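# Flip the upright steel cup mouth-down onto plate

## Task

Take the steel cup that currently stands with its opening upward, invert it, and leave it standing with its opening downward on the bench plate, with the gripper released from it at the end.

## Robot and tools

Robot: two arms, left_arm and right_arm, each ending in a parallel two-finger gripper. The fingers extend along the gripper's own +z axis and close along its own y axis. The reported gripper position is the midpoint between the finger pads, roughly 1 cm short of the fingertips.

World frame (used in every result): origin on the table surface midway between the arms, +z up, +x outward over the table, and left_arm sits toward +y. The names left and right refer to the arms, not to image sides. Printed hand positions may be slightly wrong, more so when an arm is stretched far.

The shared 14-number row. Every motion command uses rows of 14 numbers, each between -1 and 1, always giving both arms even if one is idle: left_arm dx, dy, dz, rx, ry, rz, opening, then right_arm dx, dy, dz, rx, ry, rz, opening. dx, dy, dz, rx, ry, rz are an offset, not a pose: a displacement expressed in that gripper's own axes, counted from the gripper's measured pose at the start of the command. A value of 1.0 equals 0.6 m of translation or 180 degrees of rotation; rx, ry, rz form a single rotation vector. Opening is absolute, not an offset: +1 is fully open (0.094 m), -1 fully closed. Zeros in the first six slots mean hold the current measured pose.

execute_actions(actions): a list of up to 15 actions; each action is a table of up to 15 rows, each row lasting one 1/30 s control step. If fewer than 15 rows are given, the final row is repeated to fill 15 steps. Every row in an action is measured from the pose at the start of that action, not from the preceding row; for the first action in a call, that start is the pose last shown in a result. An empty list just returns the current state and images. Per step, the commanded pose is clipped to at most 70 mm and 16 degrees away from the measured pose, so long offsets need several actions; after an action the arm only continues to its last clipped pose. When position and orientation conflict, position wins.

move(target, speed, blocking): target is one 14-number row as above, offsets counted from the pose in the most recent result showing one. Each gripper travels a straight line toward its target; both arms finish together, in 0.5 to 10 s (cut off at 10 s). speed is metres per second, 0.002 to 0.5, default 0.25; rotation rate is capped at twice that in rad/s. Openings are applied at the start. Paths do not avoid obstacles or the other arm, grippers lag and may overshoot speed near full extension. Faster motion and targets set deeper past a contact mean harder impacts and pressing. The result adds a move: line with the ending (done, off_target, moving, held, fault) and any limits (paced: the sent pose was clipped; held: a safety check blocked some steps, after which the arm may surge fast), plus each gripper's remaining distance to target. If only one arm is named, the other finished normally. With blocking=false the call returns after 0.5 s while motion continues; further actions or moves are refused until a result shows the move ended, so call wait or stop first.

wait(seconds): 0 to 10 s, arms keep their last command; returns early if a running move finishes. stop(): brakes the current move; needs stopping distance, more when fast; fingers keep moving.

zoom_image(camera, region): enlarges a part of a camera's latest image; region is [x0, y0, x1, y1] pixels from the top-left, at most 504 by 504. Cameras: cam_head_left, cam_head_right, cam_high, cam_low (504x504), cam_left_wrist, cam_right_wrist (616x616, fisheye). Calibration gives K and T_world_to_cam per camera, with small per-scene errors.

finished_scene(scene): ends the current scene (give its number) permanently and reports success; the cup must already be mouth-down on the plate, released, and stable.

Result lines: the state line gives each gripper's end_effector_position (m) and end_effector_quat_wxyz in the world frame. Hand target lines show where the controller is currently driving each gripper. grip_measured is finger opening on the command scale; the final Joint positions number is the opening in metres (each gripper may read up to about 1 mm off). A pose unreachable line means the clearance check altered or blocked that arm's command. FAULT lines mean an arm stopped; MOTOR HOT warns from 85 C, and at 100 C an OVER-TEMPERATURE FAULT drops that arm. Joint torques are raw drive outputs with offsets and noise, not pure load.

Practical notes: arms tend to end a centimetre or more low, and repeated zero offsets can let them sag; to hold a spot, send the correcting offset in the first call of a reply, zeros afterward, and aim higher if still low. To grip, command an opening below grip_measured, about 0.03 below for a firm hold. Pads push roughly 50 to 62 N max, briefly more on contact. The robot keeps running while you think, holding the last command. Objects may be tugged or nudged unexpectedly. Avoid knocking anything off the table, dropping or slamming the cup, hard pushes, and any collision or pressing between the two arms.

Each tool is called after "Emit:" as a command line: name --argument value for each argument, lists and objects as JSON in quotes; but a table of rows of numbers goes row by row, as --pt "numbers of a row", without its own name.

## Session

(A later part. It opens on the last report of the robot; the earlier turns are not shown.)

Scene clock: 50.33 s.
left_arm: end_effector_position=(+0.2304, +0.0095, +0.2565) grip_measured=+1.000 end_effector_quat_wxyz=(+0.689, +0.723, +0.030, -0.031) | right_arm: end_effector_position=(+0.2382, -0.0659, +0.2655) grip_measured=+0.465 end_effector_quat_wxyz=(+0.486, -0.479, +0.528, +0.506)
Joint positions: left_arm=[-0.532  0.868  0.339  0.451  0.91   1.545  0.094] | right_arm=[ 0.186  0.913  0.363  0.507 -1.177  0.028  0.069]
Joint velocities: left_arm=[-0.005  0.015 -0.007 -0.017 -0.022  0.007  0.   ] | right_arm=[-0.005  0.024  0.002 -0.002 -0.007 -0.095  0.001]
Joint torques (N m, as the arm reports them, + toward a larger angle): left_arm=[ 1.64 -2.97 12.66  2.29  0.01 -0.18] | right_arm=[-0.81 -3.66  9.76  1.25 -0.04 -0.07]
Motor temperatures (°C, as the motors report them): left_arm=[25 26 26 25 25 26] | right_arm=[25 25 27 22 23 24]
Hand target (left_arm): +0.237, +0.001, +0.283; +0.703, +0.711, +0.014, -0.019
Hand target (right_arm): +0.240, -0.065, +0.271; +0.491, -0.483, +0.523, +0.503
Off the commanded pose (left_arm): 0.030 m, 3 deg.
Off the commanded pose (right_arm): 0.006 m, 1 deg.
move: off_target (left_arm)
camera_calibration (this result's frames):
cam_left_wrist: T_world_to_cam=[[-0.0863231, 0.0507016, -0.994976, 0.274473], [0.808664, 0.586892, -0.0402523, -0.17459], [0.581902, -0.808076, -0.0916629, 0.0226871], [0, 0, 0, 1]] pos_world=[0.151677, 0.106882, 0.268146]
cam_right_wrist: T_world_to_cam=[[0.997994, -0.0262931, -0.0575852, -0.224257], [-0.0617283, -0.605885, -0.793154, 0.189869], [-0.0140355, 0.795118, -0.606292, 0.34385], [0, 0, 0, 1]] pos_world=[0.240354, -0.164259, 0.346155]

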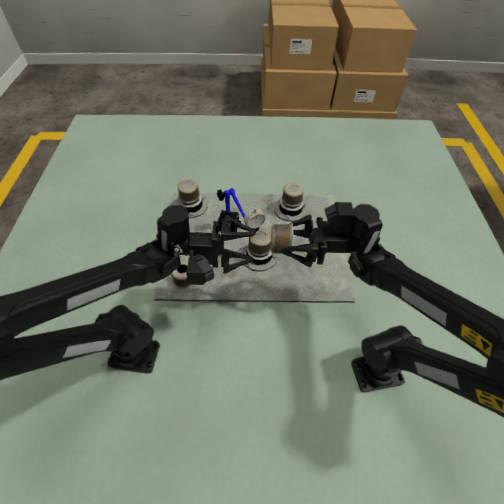

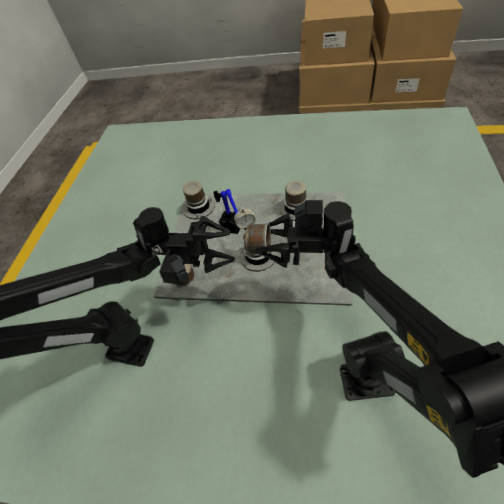

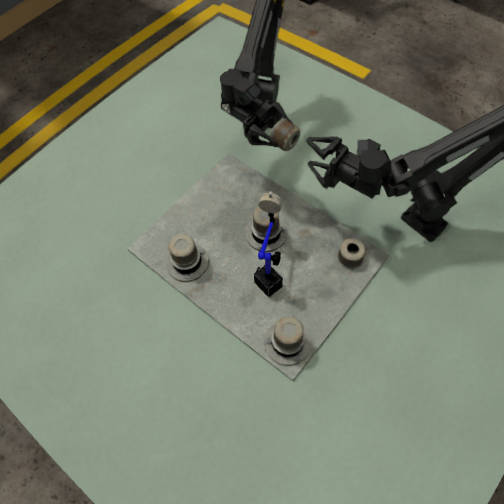

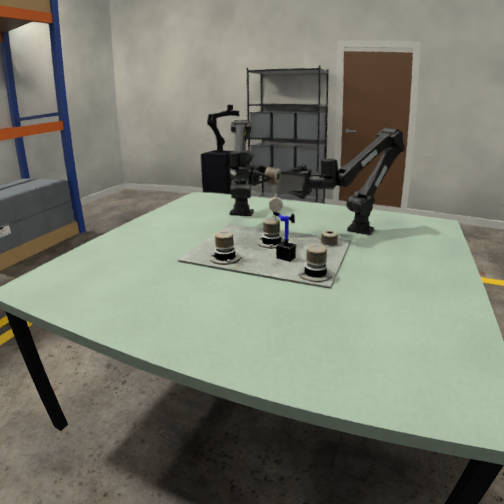

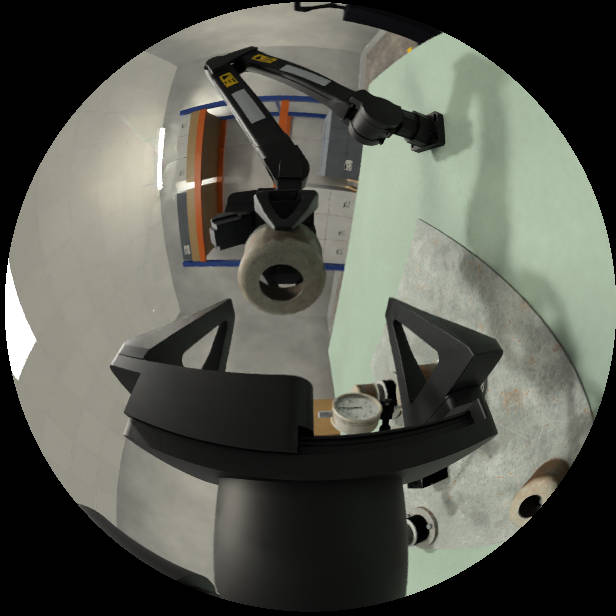

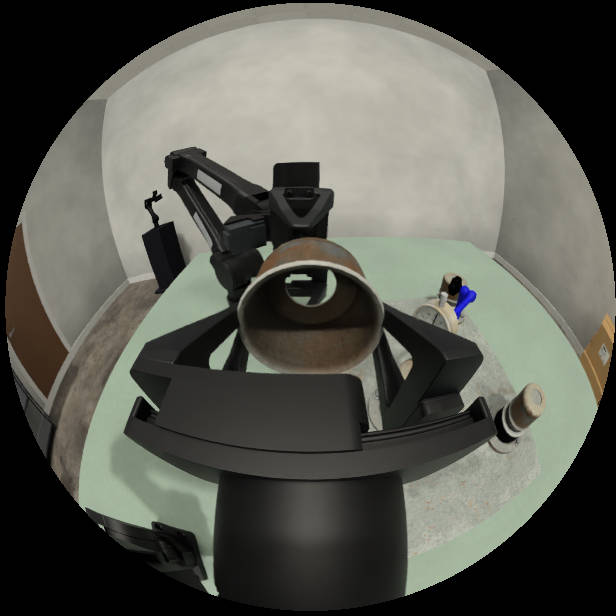

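Need to be about 22 mm higher, plus sag.

Emit:
move --target '[0.025,0.075,0.01,0,0,0.02,1,-0.012,0,0,0,0,0,0.42]' --speed 0.05

Scene clock: 53.33 s.
left_arm: end_effector_position=(+0.2389, +0.0049, +0.2713) grip_measured=+1.000 end_effector_quat_wxyz=(+0.679, +0.734, +0.022, -0.029) | right_arm: end_effector_position=(+0.2362, -0.0667, +0.2575) grip_measured=+0.465 end_effector_quat_wxyz=(+0.473, -0.474, +0.539, +0.510)
Joint positions: left_arm=[-0.522  0.863  0.407  0.326  0.928  1.602  0.094] | right_arm=[ 0.186  0.913  0.353  0.479 -1.177  0.028  0.069]
Joint velocities: left_arm=[-0.024  0.015 -0.002  0.012  0.022  0.022  0.   ] | right_arm=[-0.015 -0.005  0.002 -0.012  0.022  0.007 -0.   ]
Joint torques (N m, as the arm reports them, + toward a larger angle): left_arm=[ 3.24 -4.62 13.09  1.26  0.32 -0.01] | right_arm=[-0.9  -5.09 10.57  1.21 -0.08 -0.01]
Motor temperatures (°C, as the motors report them): left_arm=[25 26 27 25 25 26] | right_arm=[25 25 27 22 23 24]
Hand target (left_arm): +0.248, +0.002, +0.299; +0.690, +0.724, +0.008, -0.010
Hand target (right_arm): +0.238, -0.066, +0.273; +0.486, -0.479, +0.528, +0.506
Off the commanded pose (left_arm): 0.030 m, 3 deg.
Off the commanded pose (right_arm): 0.015 m, 2 deg.
move: off_target (left_arm, right_arm)
camera_calibration (this result's frames):
cam_left_wrist: T_world_to_cam=[[-0.0708239, 0.0809683, -0.994197, 0.286117], [0.815517, 0.57863, -0.010971, -0.18773], [0.574384, -0.811561, -0.107012, 0.0213172], [0, 0, 0, 1]] pos_world=[0.161117, 0.10276, 0.284679]
cam_right_wrist: T_world_to_cam=[[0.995479, -0.0272542, -0.0909846, -0.213588], [-0.0884047, -0.616079, -0.782708, 0.185836], [-0.0347216, 0.787213, -0.615703, 0.346349], [0, 0, 0, 1]] pos_world=[0.241077, -0.163982, 0.339271]

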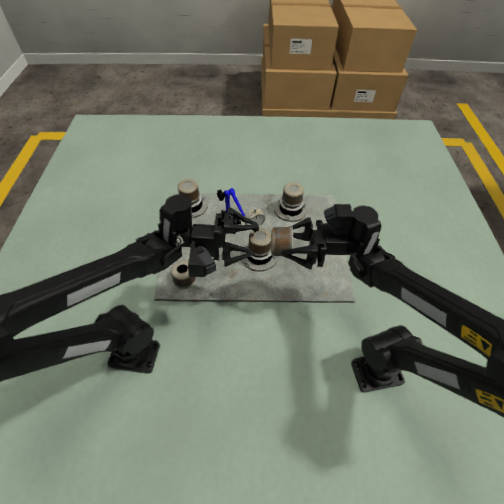

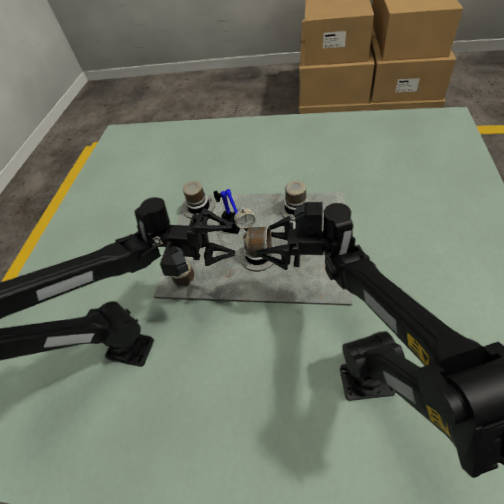

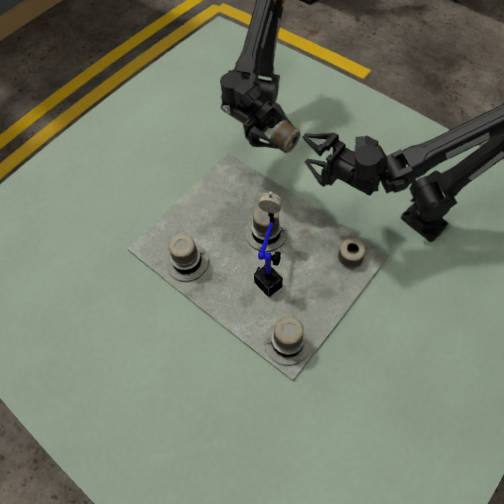

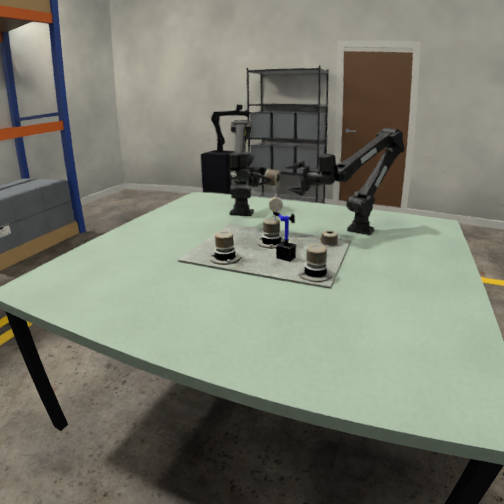

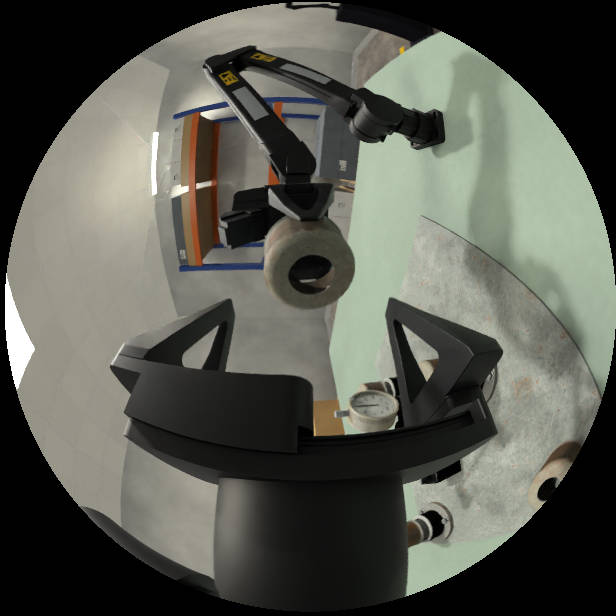

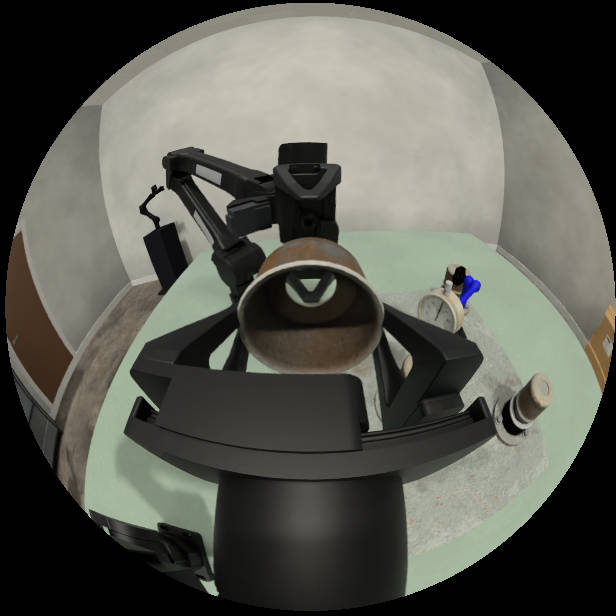

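Emit:
move --target '[0.012,0.045,0.105,0,0,0.01,1,-0.03,0,0,0,0,0,0.42]' --speed 0.04

Scene clock: 57.40 s.
left_arm: end_effector_position=(+0.2396, -0.0472, +0.2653) grip_measured=+1.000 end_effector_quat_wxyz=(+0.664, +0.747, +0.027, -0.031) | right_arm: end_effector_position=(+0.2315, -0.0684, +0.2489) grip_measured=+0.465 end_effector_quat_wxyz=(+0.453, -0.464, +0.558, +0.518)
Joint positions: left_arm=[-0.673  0.996  0.483  0.349  0.771  1.604  0.094] | right_arm=[ 0.186  0.896  0.345  0.409 -1.177  0.028  0.069]
Joint velocities: left_arm=[-0.015  0.005 -0.022 -0.012 -0.037 -0.037  0.   ] | right_arm=[-0.005 -0.024 -0.002 -0.002  0.051  0.007 -0.001]
Joint torques (N m, as the arm reports them, + toward a larger angle): left_arm=[ 1.48 -5.04 12.92  2.39  0.06 -0.1 ] | right_arm=[-0.92 -5.39 12.21  1.21 -0.16 -0.02]
Motor temperatures (°C, as the motors report them): left_arm=[25 26 27 25 25 26] | right_arm=[25 24 27 22 23 24]
Hand target (left_arm): +0.246, -0.059, +0.292; +0.679, +0.734, +0.011, -0.019
Hand target (right_arm): +0.237, -0.067, +0.275; +0.474, -0.474, +0.539, +0.510
Off the commanded pose (left_arm): 0.031 m, 3 deg.
Off the commanded pose (right_arm): 0.027 m, 4 deg.
move: off_target (left_arm, right_arm)
camera_calibration (this result's frames):
cam_left_wrist: T_world_to_cam=[[-0.0801323, 0.120739, -0.989445, 0.287273], [0.812803, 0.582515, 0.00525617, -0.161711], [0.577001, -0.803802, -0.144816, -0.0122103], [0, 0, 0, 1]] pos_world=[0.161504, 0.0496994, 0.283322]
cam_right_wrist: T_world_to_cam=[[0.988642, -0.029867, -0.147292, -0.194401], [-0.132749, -0.633024, -0.762665, 0.181676], [-0.0704609, 0.773555, -0.629799, 0.353095], [0, 0, 0, 1]] pos_world=[0.241189, -0.163939, 0.332303]

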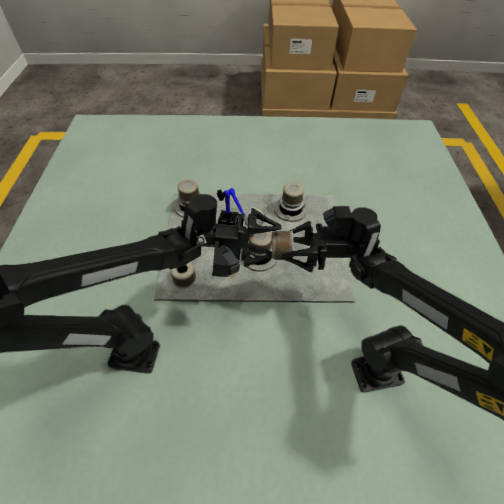

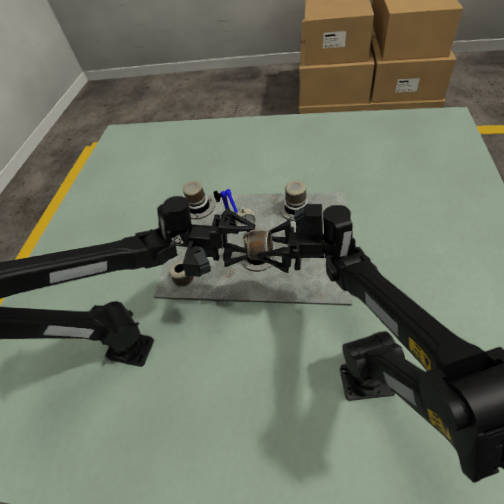

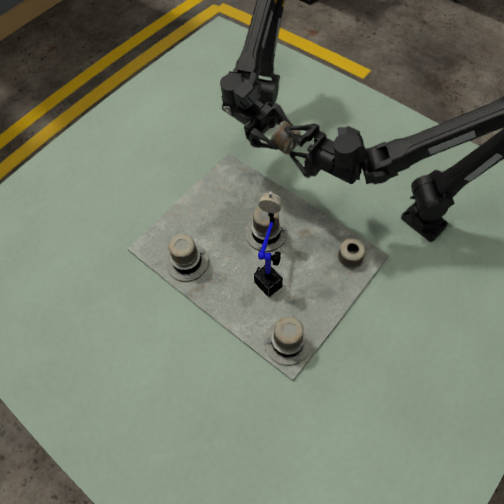

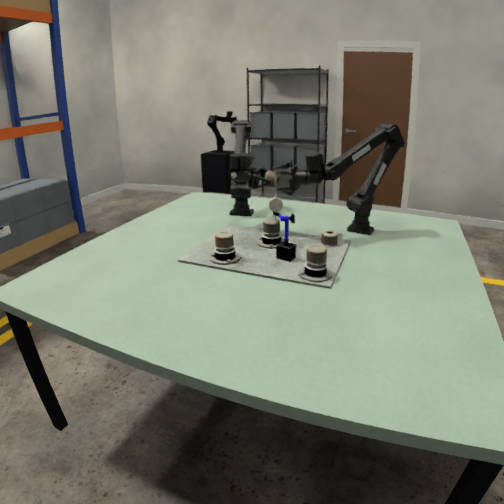

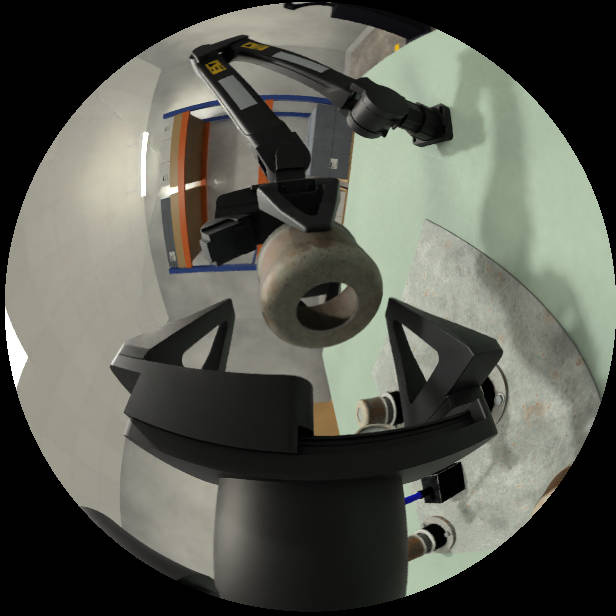

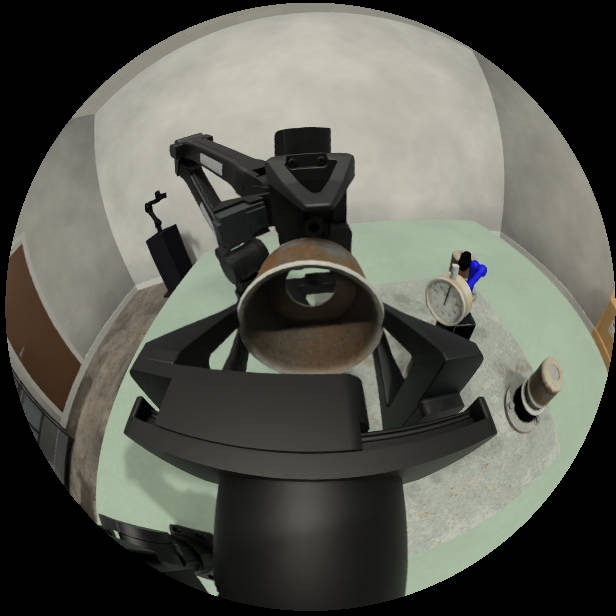

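Emit:
move --target '[0.012,0.035,0.07,0,0,0.01,1,-0.055,0,0,0,0,0.02,0.42]' --speed 0.04

Scene clock: 61.50 s.
left_arm: end_effector_position=(+0.2413, -0.0770, +0.2558) grip_measured=+1.000 end_effector_quat_wxyz=(+0.650, +0.759, +0.032, -0.032) | right_arm: end_effector_position=(+0.2258, -0.0706, +0.2452) grip_measured=+0.465 end_effector_quat_wxyz=(+0.413, -0.437, +0.592, +0.536)
Joint positions: left_arm=[-0.741  1.083  0.533  0.349  0.696  1.61   0.094] | right_arm=[ 0.186  0.859  0.352  0.285 -1.177  0.073  0.069]
Joint velocities: left_arm=[ 0.015  0.005  0.002  0.017 -0.022 -0.022  0.   ] | right_arm=[ 0.005 -0.015  0.012 -0.007  0.022 -0.037  0.001]
Joint torques (N m, as the arm reports them, + toward a larger angle): left_arm=[ 1.45 -6.21 12.75  2.11  0.08 -0.01] | right_arm=[-1.12 -4.94 13.98  1.26 -0.31  0.1 ]
Motor temperatures (°C, as the motors report them): left_arm=[25 26 28 26 25 26] | right_arm=[25 24 28 22 23 24]
Hand target (left_arm): +0.247, -0.090, +0.280; +0.664, +0.747, +0.016, -0.020
Hand target (right_arm): +0.235, -0.068, +0.281; +0.436, -0.446, +0.572, +0.532
Off the commanded pose (left_arm): 0.029 m, 3 deg.
Off the commanded pose (right_arm): 0.038 m, 4 deg.
move: off_target (left_arm, right_arm)
camera_calibration (this result's frames):
cam_left_wrist: T_world_to_cam=[[-0.0889049, 0.156368, -0.983689, 0.284951], [0.810353, 0.585606, 0.0198495, -0.148519], [0.579158, -0.795371, -0.178777, -0.0297259], [0, 0, 0, 1]] pos_world=[0.162903, 0.0187735, 0.277937]
cam_right_wrist: T_world_to_cam=[[0.963716, -0.0386497, -0.264115, -0.155712], [-0.224435, -0.652959, -0.723376, 0.186427], [-0.144498, 0.756406, -0.637942, 0.36959], [0, 0, 0, 1]] pos_world=[0.245307, -0.16385, 0.329508]

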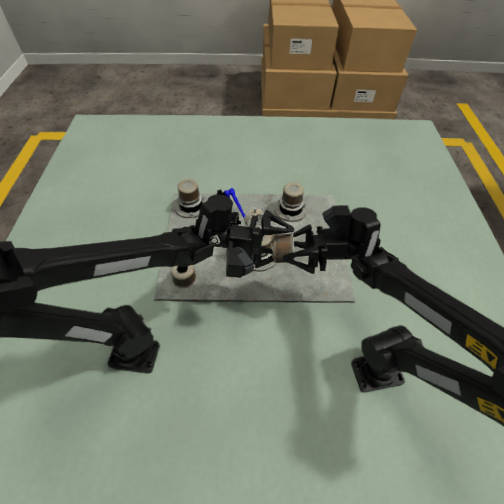

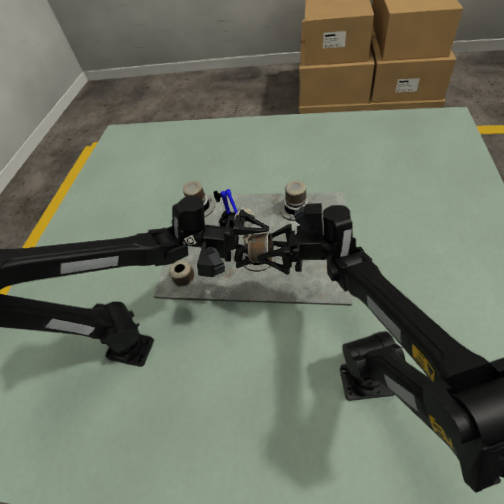

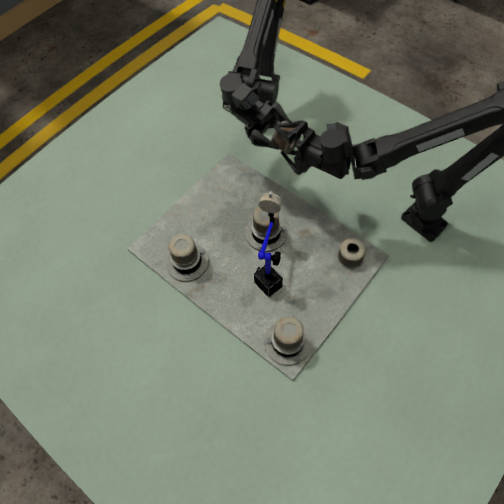

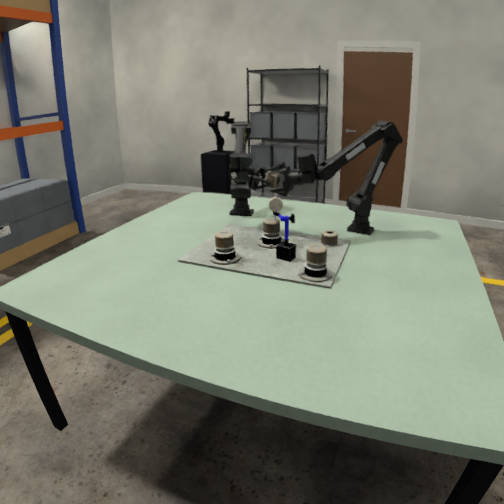

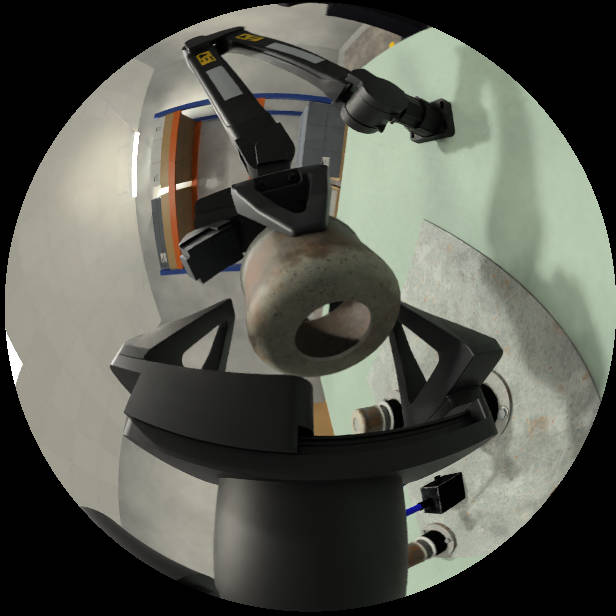

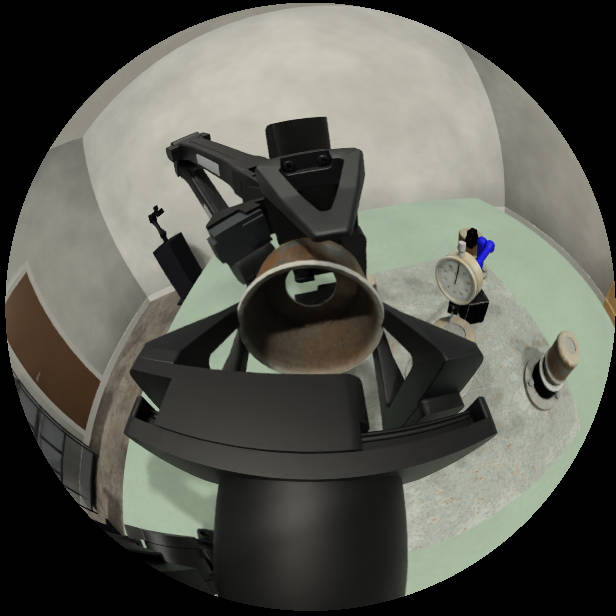

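Emit:
execute_actions --actions '[[[0,0.02,0.02,0,0,0,0.42,-0.04,0,0,0,0,0,0.42]],[[0,0.03,0.01,0,0,0,0.42,-0.04,0,0,0,0,0,1]],[[0,0.03,0,0,0,0,0.42,-0.04,0,-0.08,0,0,0,1]],[[0,0.03,0,0,0,0,0.42,-0.04,0,-0.1,0,0,0,1]],[[0,0.03,0,0,0,0,0.42,-0.04,0,-0.1,0,0,0,1]]]'

Scene clock: 67.27 s.
left_arm: end_effector_position=(+0.2331, -0.0668, +0.2069) grip_measured=+0.441 end_effector_quat_wxyz=(+0.570, +0.812, +0.095, -0.078) | right_arm: end_effector_position=(+0.2148, -0.1247, +0.2488) grip_measured=+1.000 end_effector_quat_wxyz=(+0.343, -0.385, +0.627, +0.584)
Joint positions: left_arm=[-0.752  1.084  0.532  0.11   0.659  1.6    0.068] | right_arm=[-0.045  0.772  0.405 -0.257 -1.429 -0.13   0.094]
Joint velocities: left_arm=[-0.015 -0.024 -0.007  0.012  0.007 -0.022  0.   ] | right_arm=[-0.005 -0.005 -0.007  0.012  0.066  0.022  0.   ]
Joint torques (N m, as the arm reports them, + toward a larger angle): left_arm=[ 2.24 -8.54 11.83  1.65  0.34 -0.1 ] | right_arm=[-0.65 -1.9   9.52  1.68 -0.38 -0.02]
Motor temperatures (°C, as the motors report them): left_arm=[25 26 28 26 25 26] | right_arm=[25 24 29 22 23 24]
Hand target (left_arm): +0.239, -0.075, +0.234; +0.589, +0.801, +0.083, -0.066
Hand target (right_arm): +0.216, -0.124, +0.250; +0.346, -0.388, +0.625, +0.582
Off the commanded pose (left_arm): 0.030 m, 3 deg.
Off the commanded pose (right_arm): 0.065 m, 0 deg.
pose unreachable (right arm): on one or more control steps of this call, first in action 3 (counted from 0), this arm could not follow its commanded pose, so it was not sent that pose on those steps. On the call's last step it was still not sent that pose. It may still have moved: this result reports where it is.
cause: the commanded pose would bring two parts of the arm too close to each other (its wrist (the part past joint 4) and its wrist camera, with joints 5 (wrist yaw) and 6 (wrist roll) between them).
camera_calibration (this result's frames):
cam_left_wrist: T_world_to_cam=[[-0.242469, 0.334763, -0.910572, 0.267175], [0.796485, 0.604573, 0.0101755, -0.140338], [0.553914, -0.72279, -0.413224, 0.0336365], [0, 0, 0, 1]] pos_world=[0.157927, 0.0197167, 0.258609]
cam_right_wrist: T_world_to_cam=[[0.88838, -0.0180535, -0.458754, -0.079034], [-0.356103, -0.657784, -0.66371, 0.164086], [-0.289779, 0.75299, -0.590791, 0.430218], [0, 0, 0, 1]] pos_world=[0.253312, -0.217444, 0.326818]

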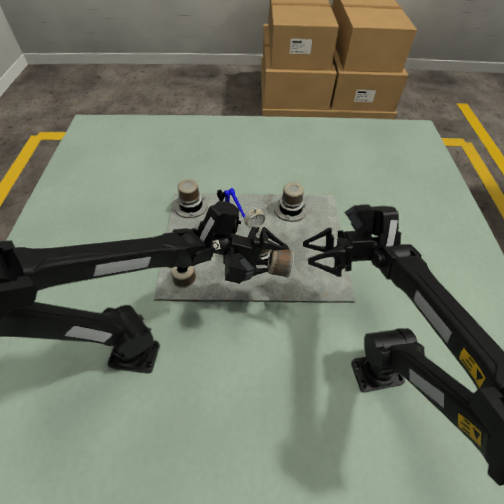

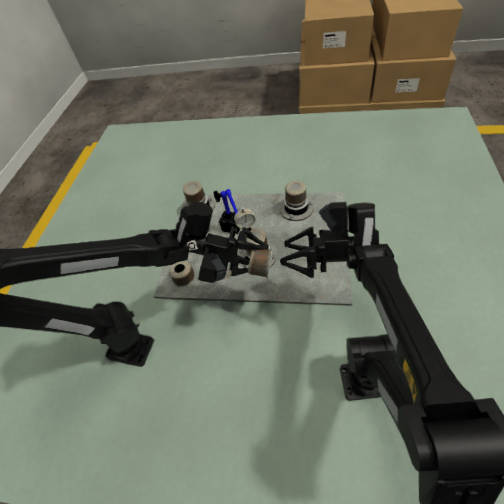

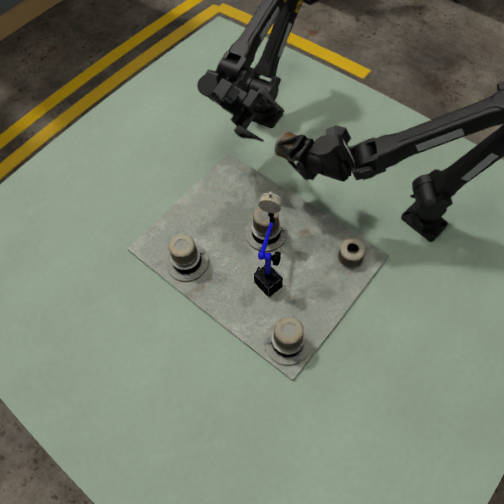

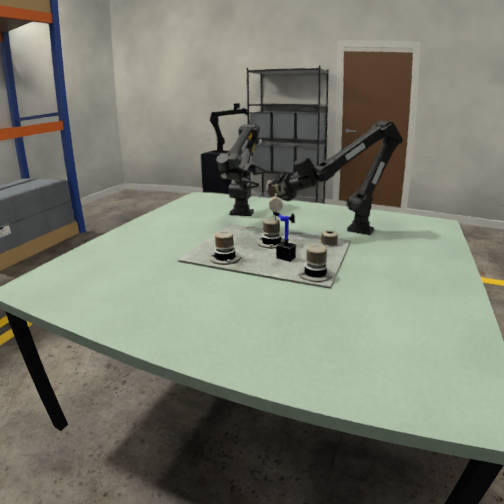

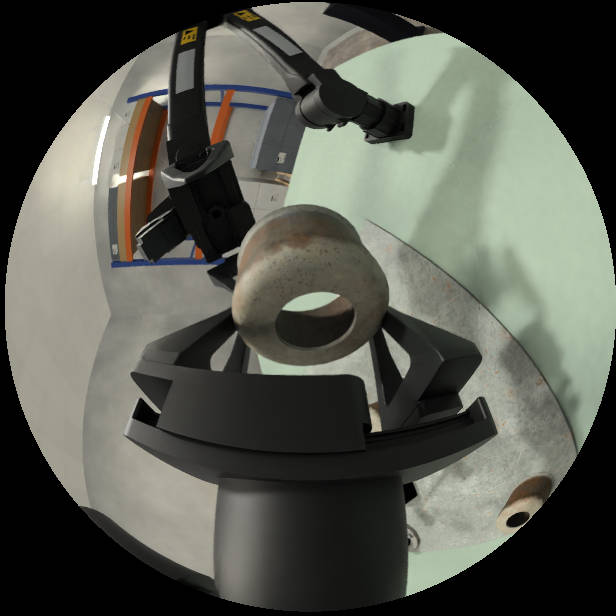

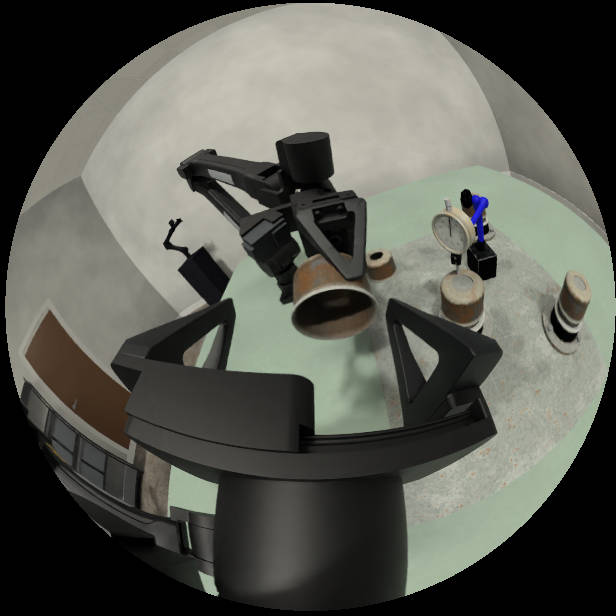

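Emit:
move --target '[0,0.05,-0.03,0,0,0,0.4,-0.2,0.1,-0.3,0.35,0,0,1]'

Emit:
move --target '[0.178,-0.05,0.14,0.253,0.332,-0.368,0.4,-0.04,0,0,0,0,0,1]' --speed 0.2

Scene clock: 77.33 s.
left_arm: end_effector_position=(+0.2257, -0.0479, +0.1965) grip_measured=+0.441 end_effector_quat_wxyz=(+0.538, +0.829, +0.113, -0.100) | right_arm: end_effector_position=(+0.2280, -0.2945, +0.3739) grip_measured=+1.000 end_effector_quat_wxyz=(+0.474, -0.135, +0.849, +0.189)
Joint positions: left_arm=[-0.728  1.037  0.525 -0.031  0.684  1.617  0.068] | right_arm=[-0.647  0.428  0.859 -1.226 -0.835 -0.425  0.094]
Joint velocities: left_arm=[-0.015 -0.005 -0.017  0.007 -0.037 -0.037 -0.001] | right_arm=[ 0.005 -0.015 -0.007  0.002 -0.066 -0.051  0.   ]
Joint torques (N m, as the arm reports them, + toward a larger angle): left_arm=[ 3.23 -8.81 13.8   1.57  0.69 -0.04] | right_arm=[-1.45  1.37 12.63  0.77 -0.55 -0.16]
Motor temperatures (°C, as the motors report them): left_arm=[25 27 29 26 25 26] | right_arm=[25 24 29 22 23 24]
Hand target (left_arm): +0.239, -0.058, +0.240; +0.570, +0.813, +0.095, -0.078
Hand target (right_arm): +0.223, -0.293, +0.396; +0.492, -0.149, +0.840, +0.173
Off the commanded pose (left_arm): 0.048 m, 5 deg.
Off the commanded pose (right_arm): 0.024 m, 4 deg.
move: off_target (left_arm, right_arm)
camera_calibration (this result's frames):
cam_left_wrist: T_world_to_cam=[[-0.294064, 0.39784, -0.869051, 0.256079], [0.799262, 0.600965, 0.00466517, -0.145547], [0.524125, -0.693227, -0.494701, 0.0712909], [0, 0, 0, 1]] pos_world=[0.154268, 0.0350104, 0.258493]
cam_right_wrist: T_world_to_cam=[[0.416495, -0.890005, -0.185537, -0.287783], [-0.857175, -0.316418, -0.406363, 0.258713], [0.302958, 0.328286, -0.894676, 0.489255], [0, 0, 0, 1]] pos_world=[0.193399, -0.334883, 0.489462]

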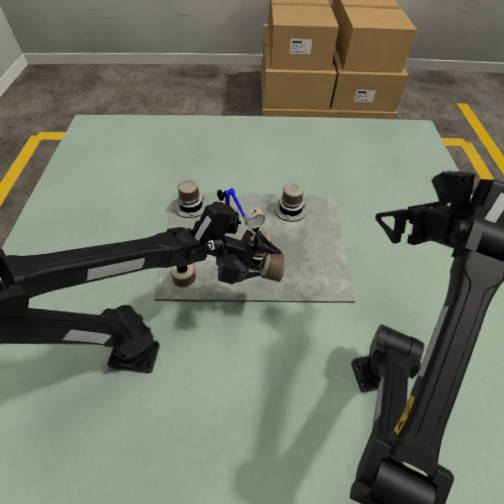

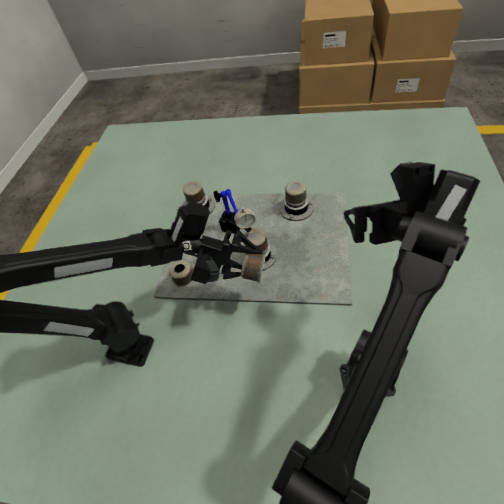

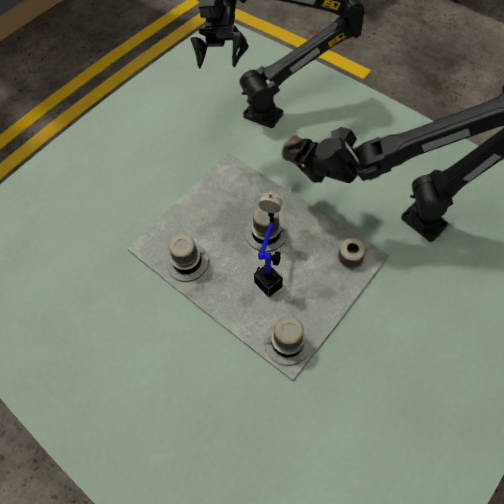

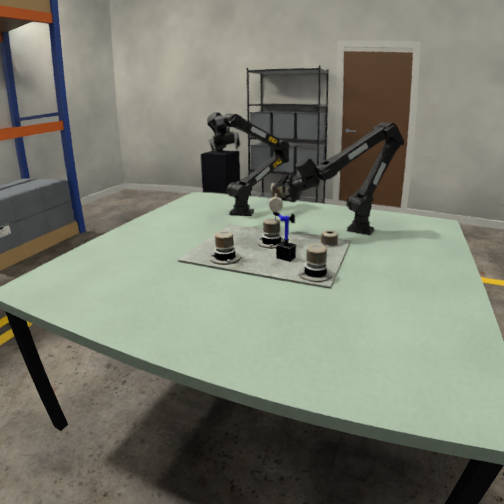

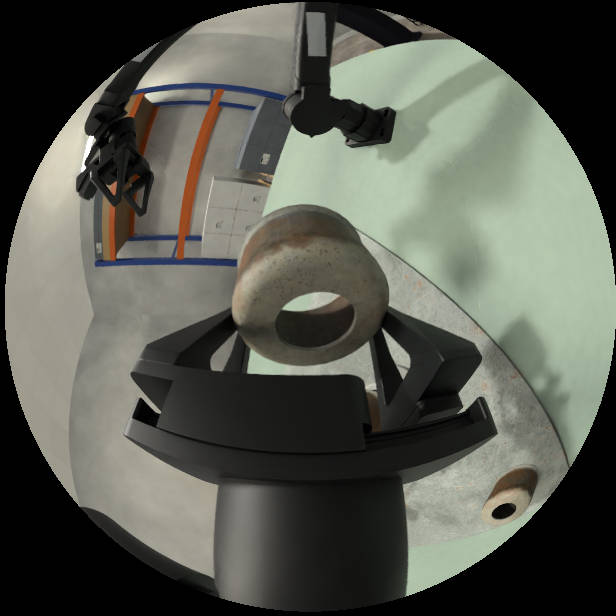

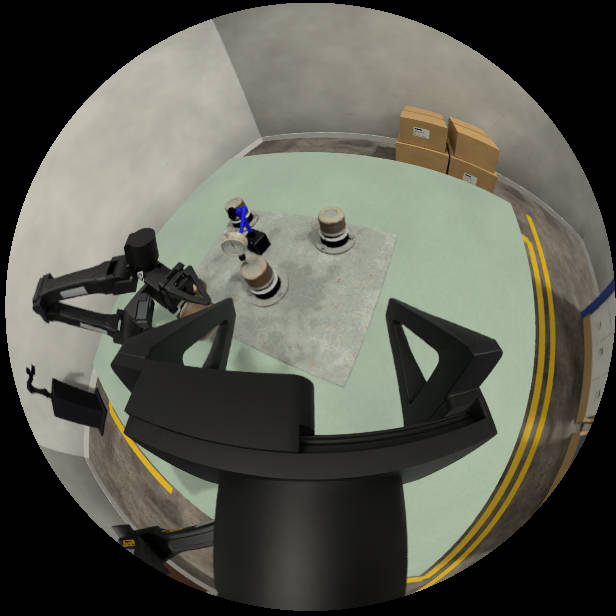

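Scene clock: 82.17 s.
left_arm: end_effector_position=(+0.3002, -0.0887, +0.0847) grip_measured=+0.442 end_effector_quat_wxyz=(-0.065, +0.714, +0.697, +0.011) | right_arm: end_effector_position=(+0.2355, -0.2928, +0.3706) grip_measured=+1.000 end_effector_quat_wxyz=(+0.458, -0.131, +0.857, +0.197)
Joint positions: left_arm=[-0.889  1.785  1.36  -1.278  0.008  0.578  0.068] | right_arm=[-0.601  0.458  0.866 -1.213 -0.8   -0.387  0.094]
Joint velocities: left_arm=[-0.015 -0.015 -0.007  0.002  0.007 -0.081  0.001] | right_arm=[-0.015 -0.005  0.007  0.002  0.066 -0.037  0.   ]
Joint torques (N m, as the arm reports them, + toward a larger angle): left_arm=[  2.86 -18.58  12.27  -0.48   0.18  -0.05] | right_arm=[-0.35  3.14 13.1   1.84 -0.34  0.1 ]
Motor temperatures (°C, as the motors report them): left_arm=[25 27 29 25 25 26] | right_arm=[25 24 29 22 23 24]
Hand target (left_arm): +0.314, -0.104, +0.102; -0.044, +0.710, +0.703, +0.006
Hand target (right_arm): +0.239, -0.293, +0.394; +0.474, -0.135, +0.849, +0.189
Off the commanded pose (left_arm): 0.030 m, 3 deg.
Off the commanded pose (right_arm): 0.024 m, 2 deg.
move: off_target (left_arm, right_arm)
camera_calibration (this result's frames):
cam_left_wrist: T_world_to_cam=[[-0.996452, 0.0215304, 0.0813632, 0.294024], [0.0705339, 0.741058, 0.667726, -0.004999], [-0.0459184, 0.671096, -0.739947, 0.261538], [0, 0, 0, 1]] pos_world=[0.305343, -0.178143, 0.17294]
cam_right_wrist: T_world_to_cam=[[0.411899, -0.886808, -0.209548, -0.279126], [-0.870772, -0.315301, -0.377283, 0.257069], [0.268506, 0.337871, -0.902079, 0.497151], [0, 0, 0, 1]] pos_world=[0.205332, -0.334449, 0.486967]

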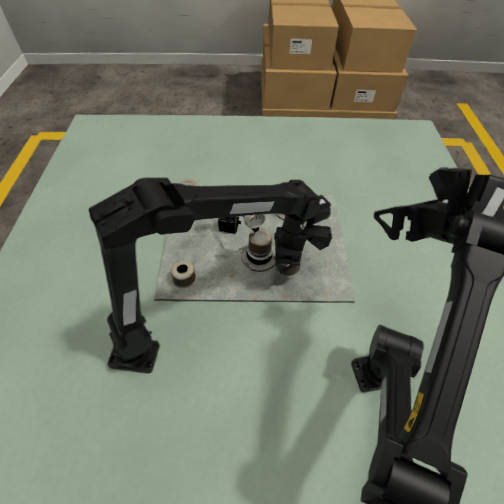

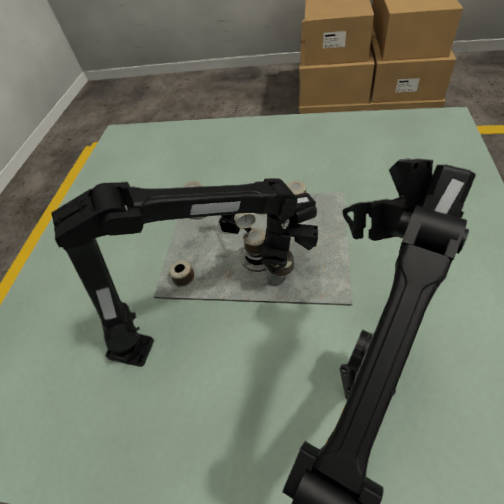

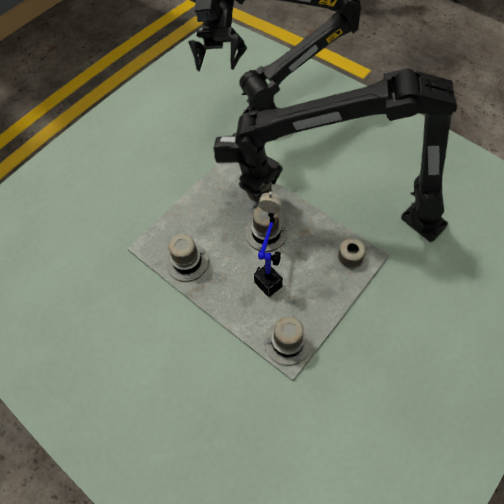

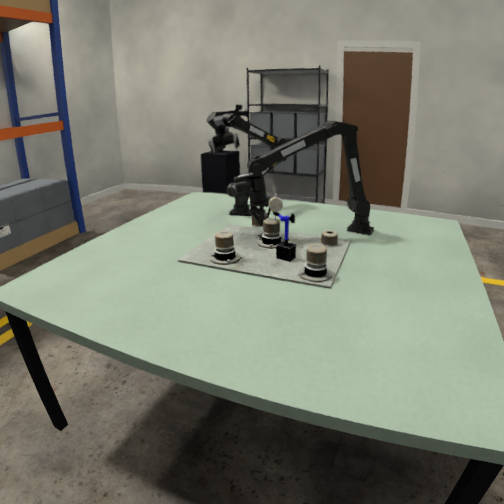

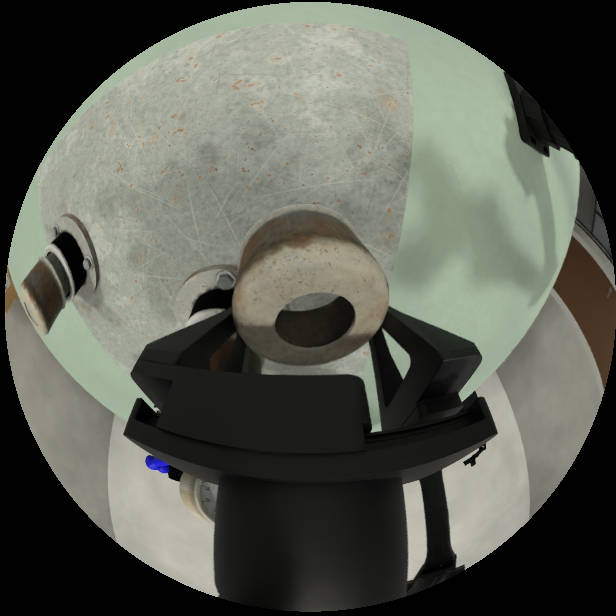

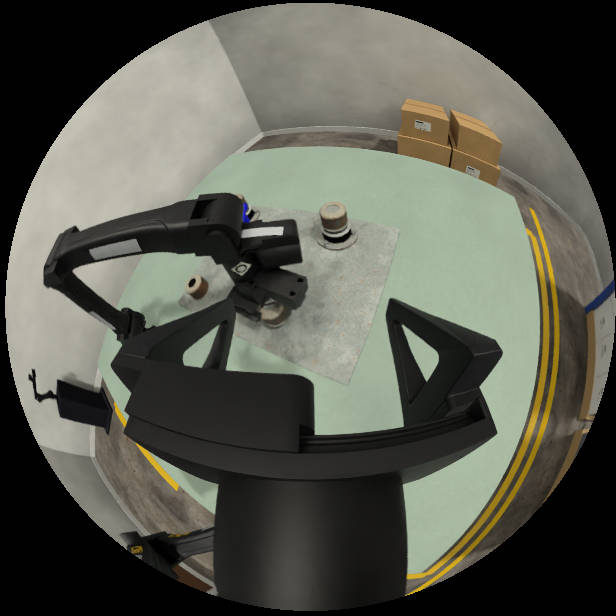

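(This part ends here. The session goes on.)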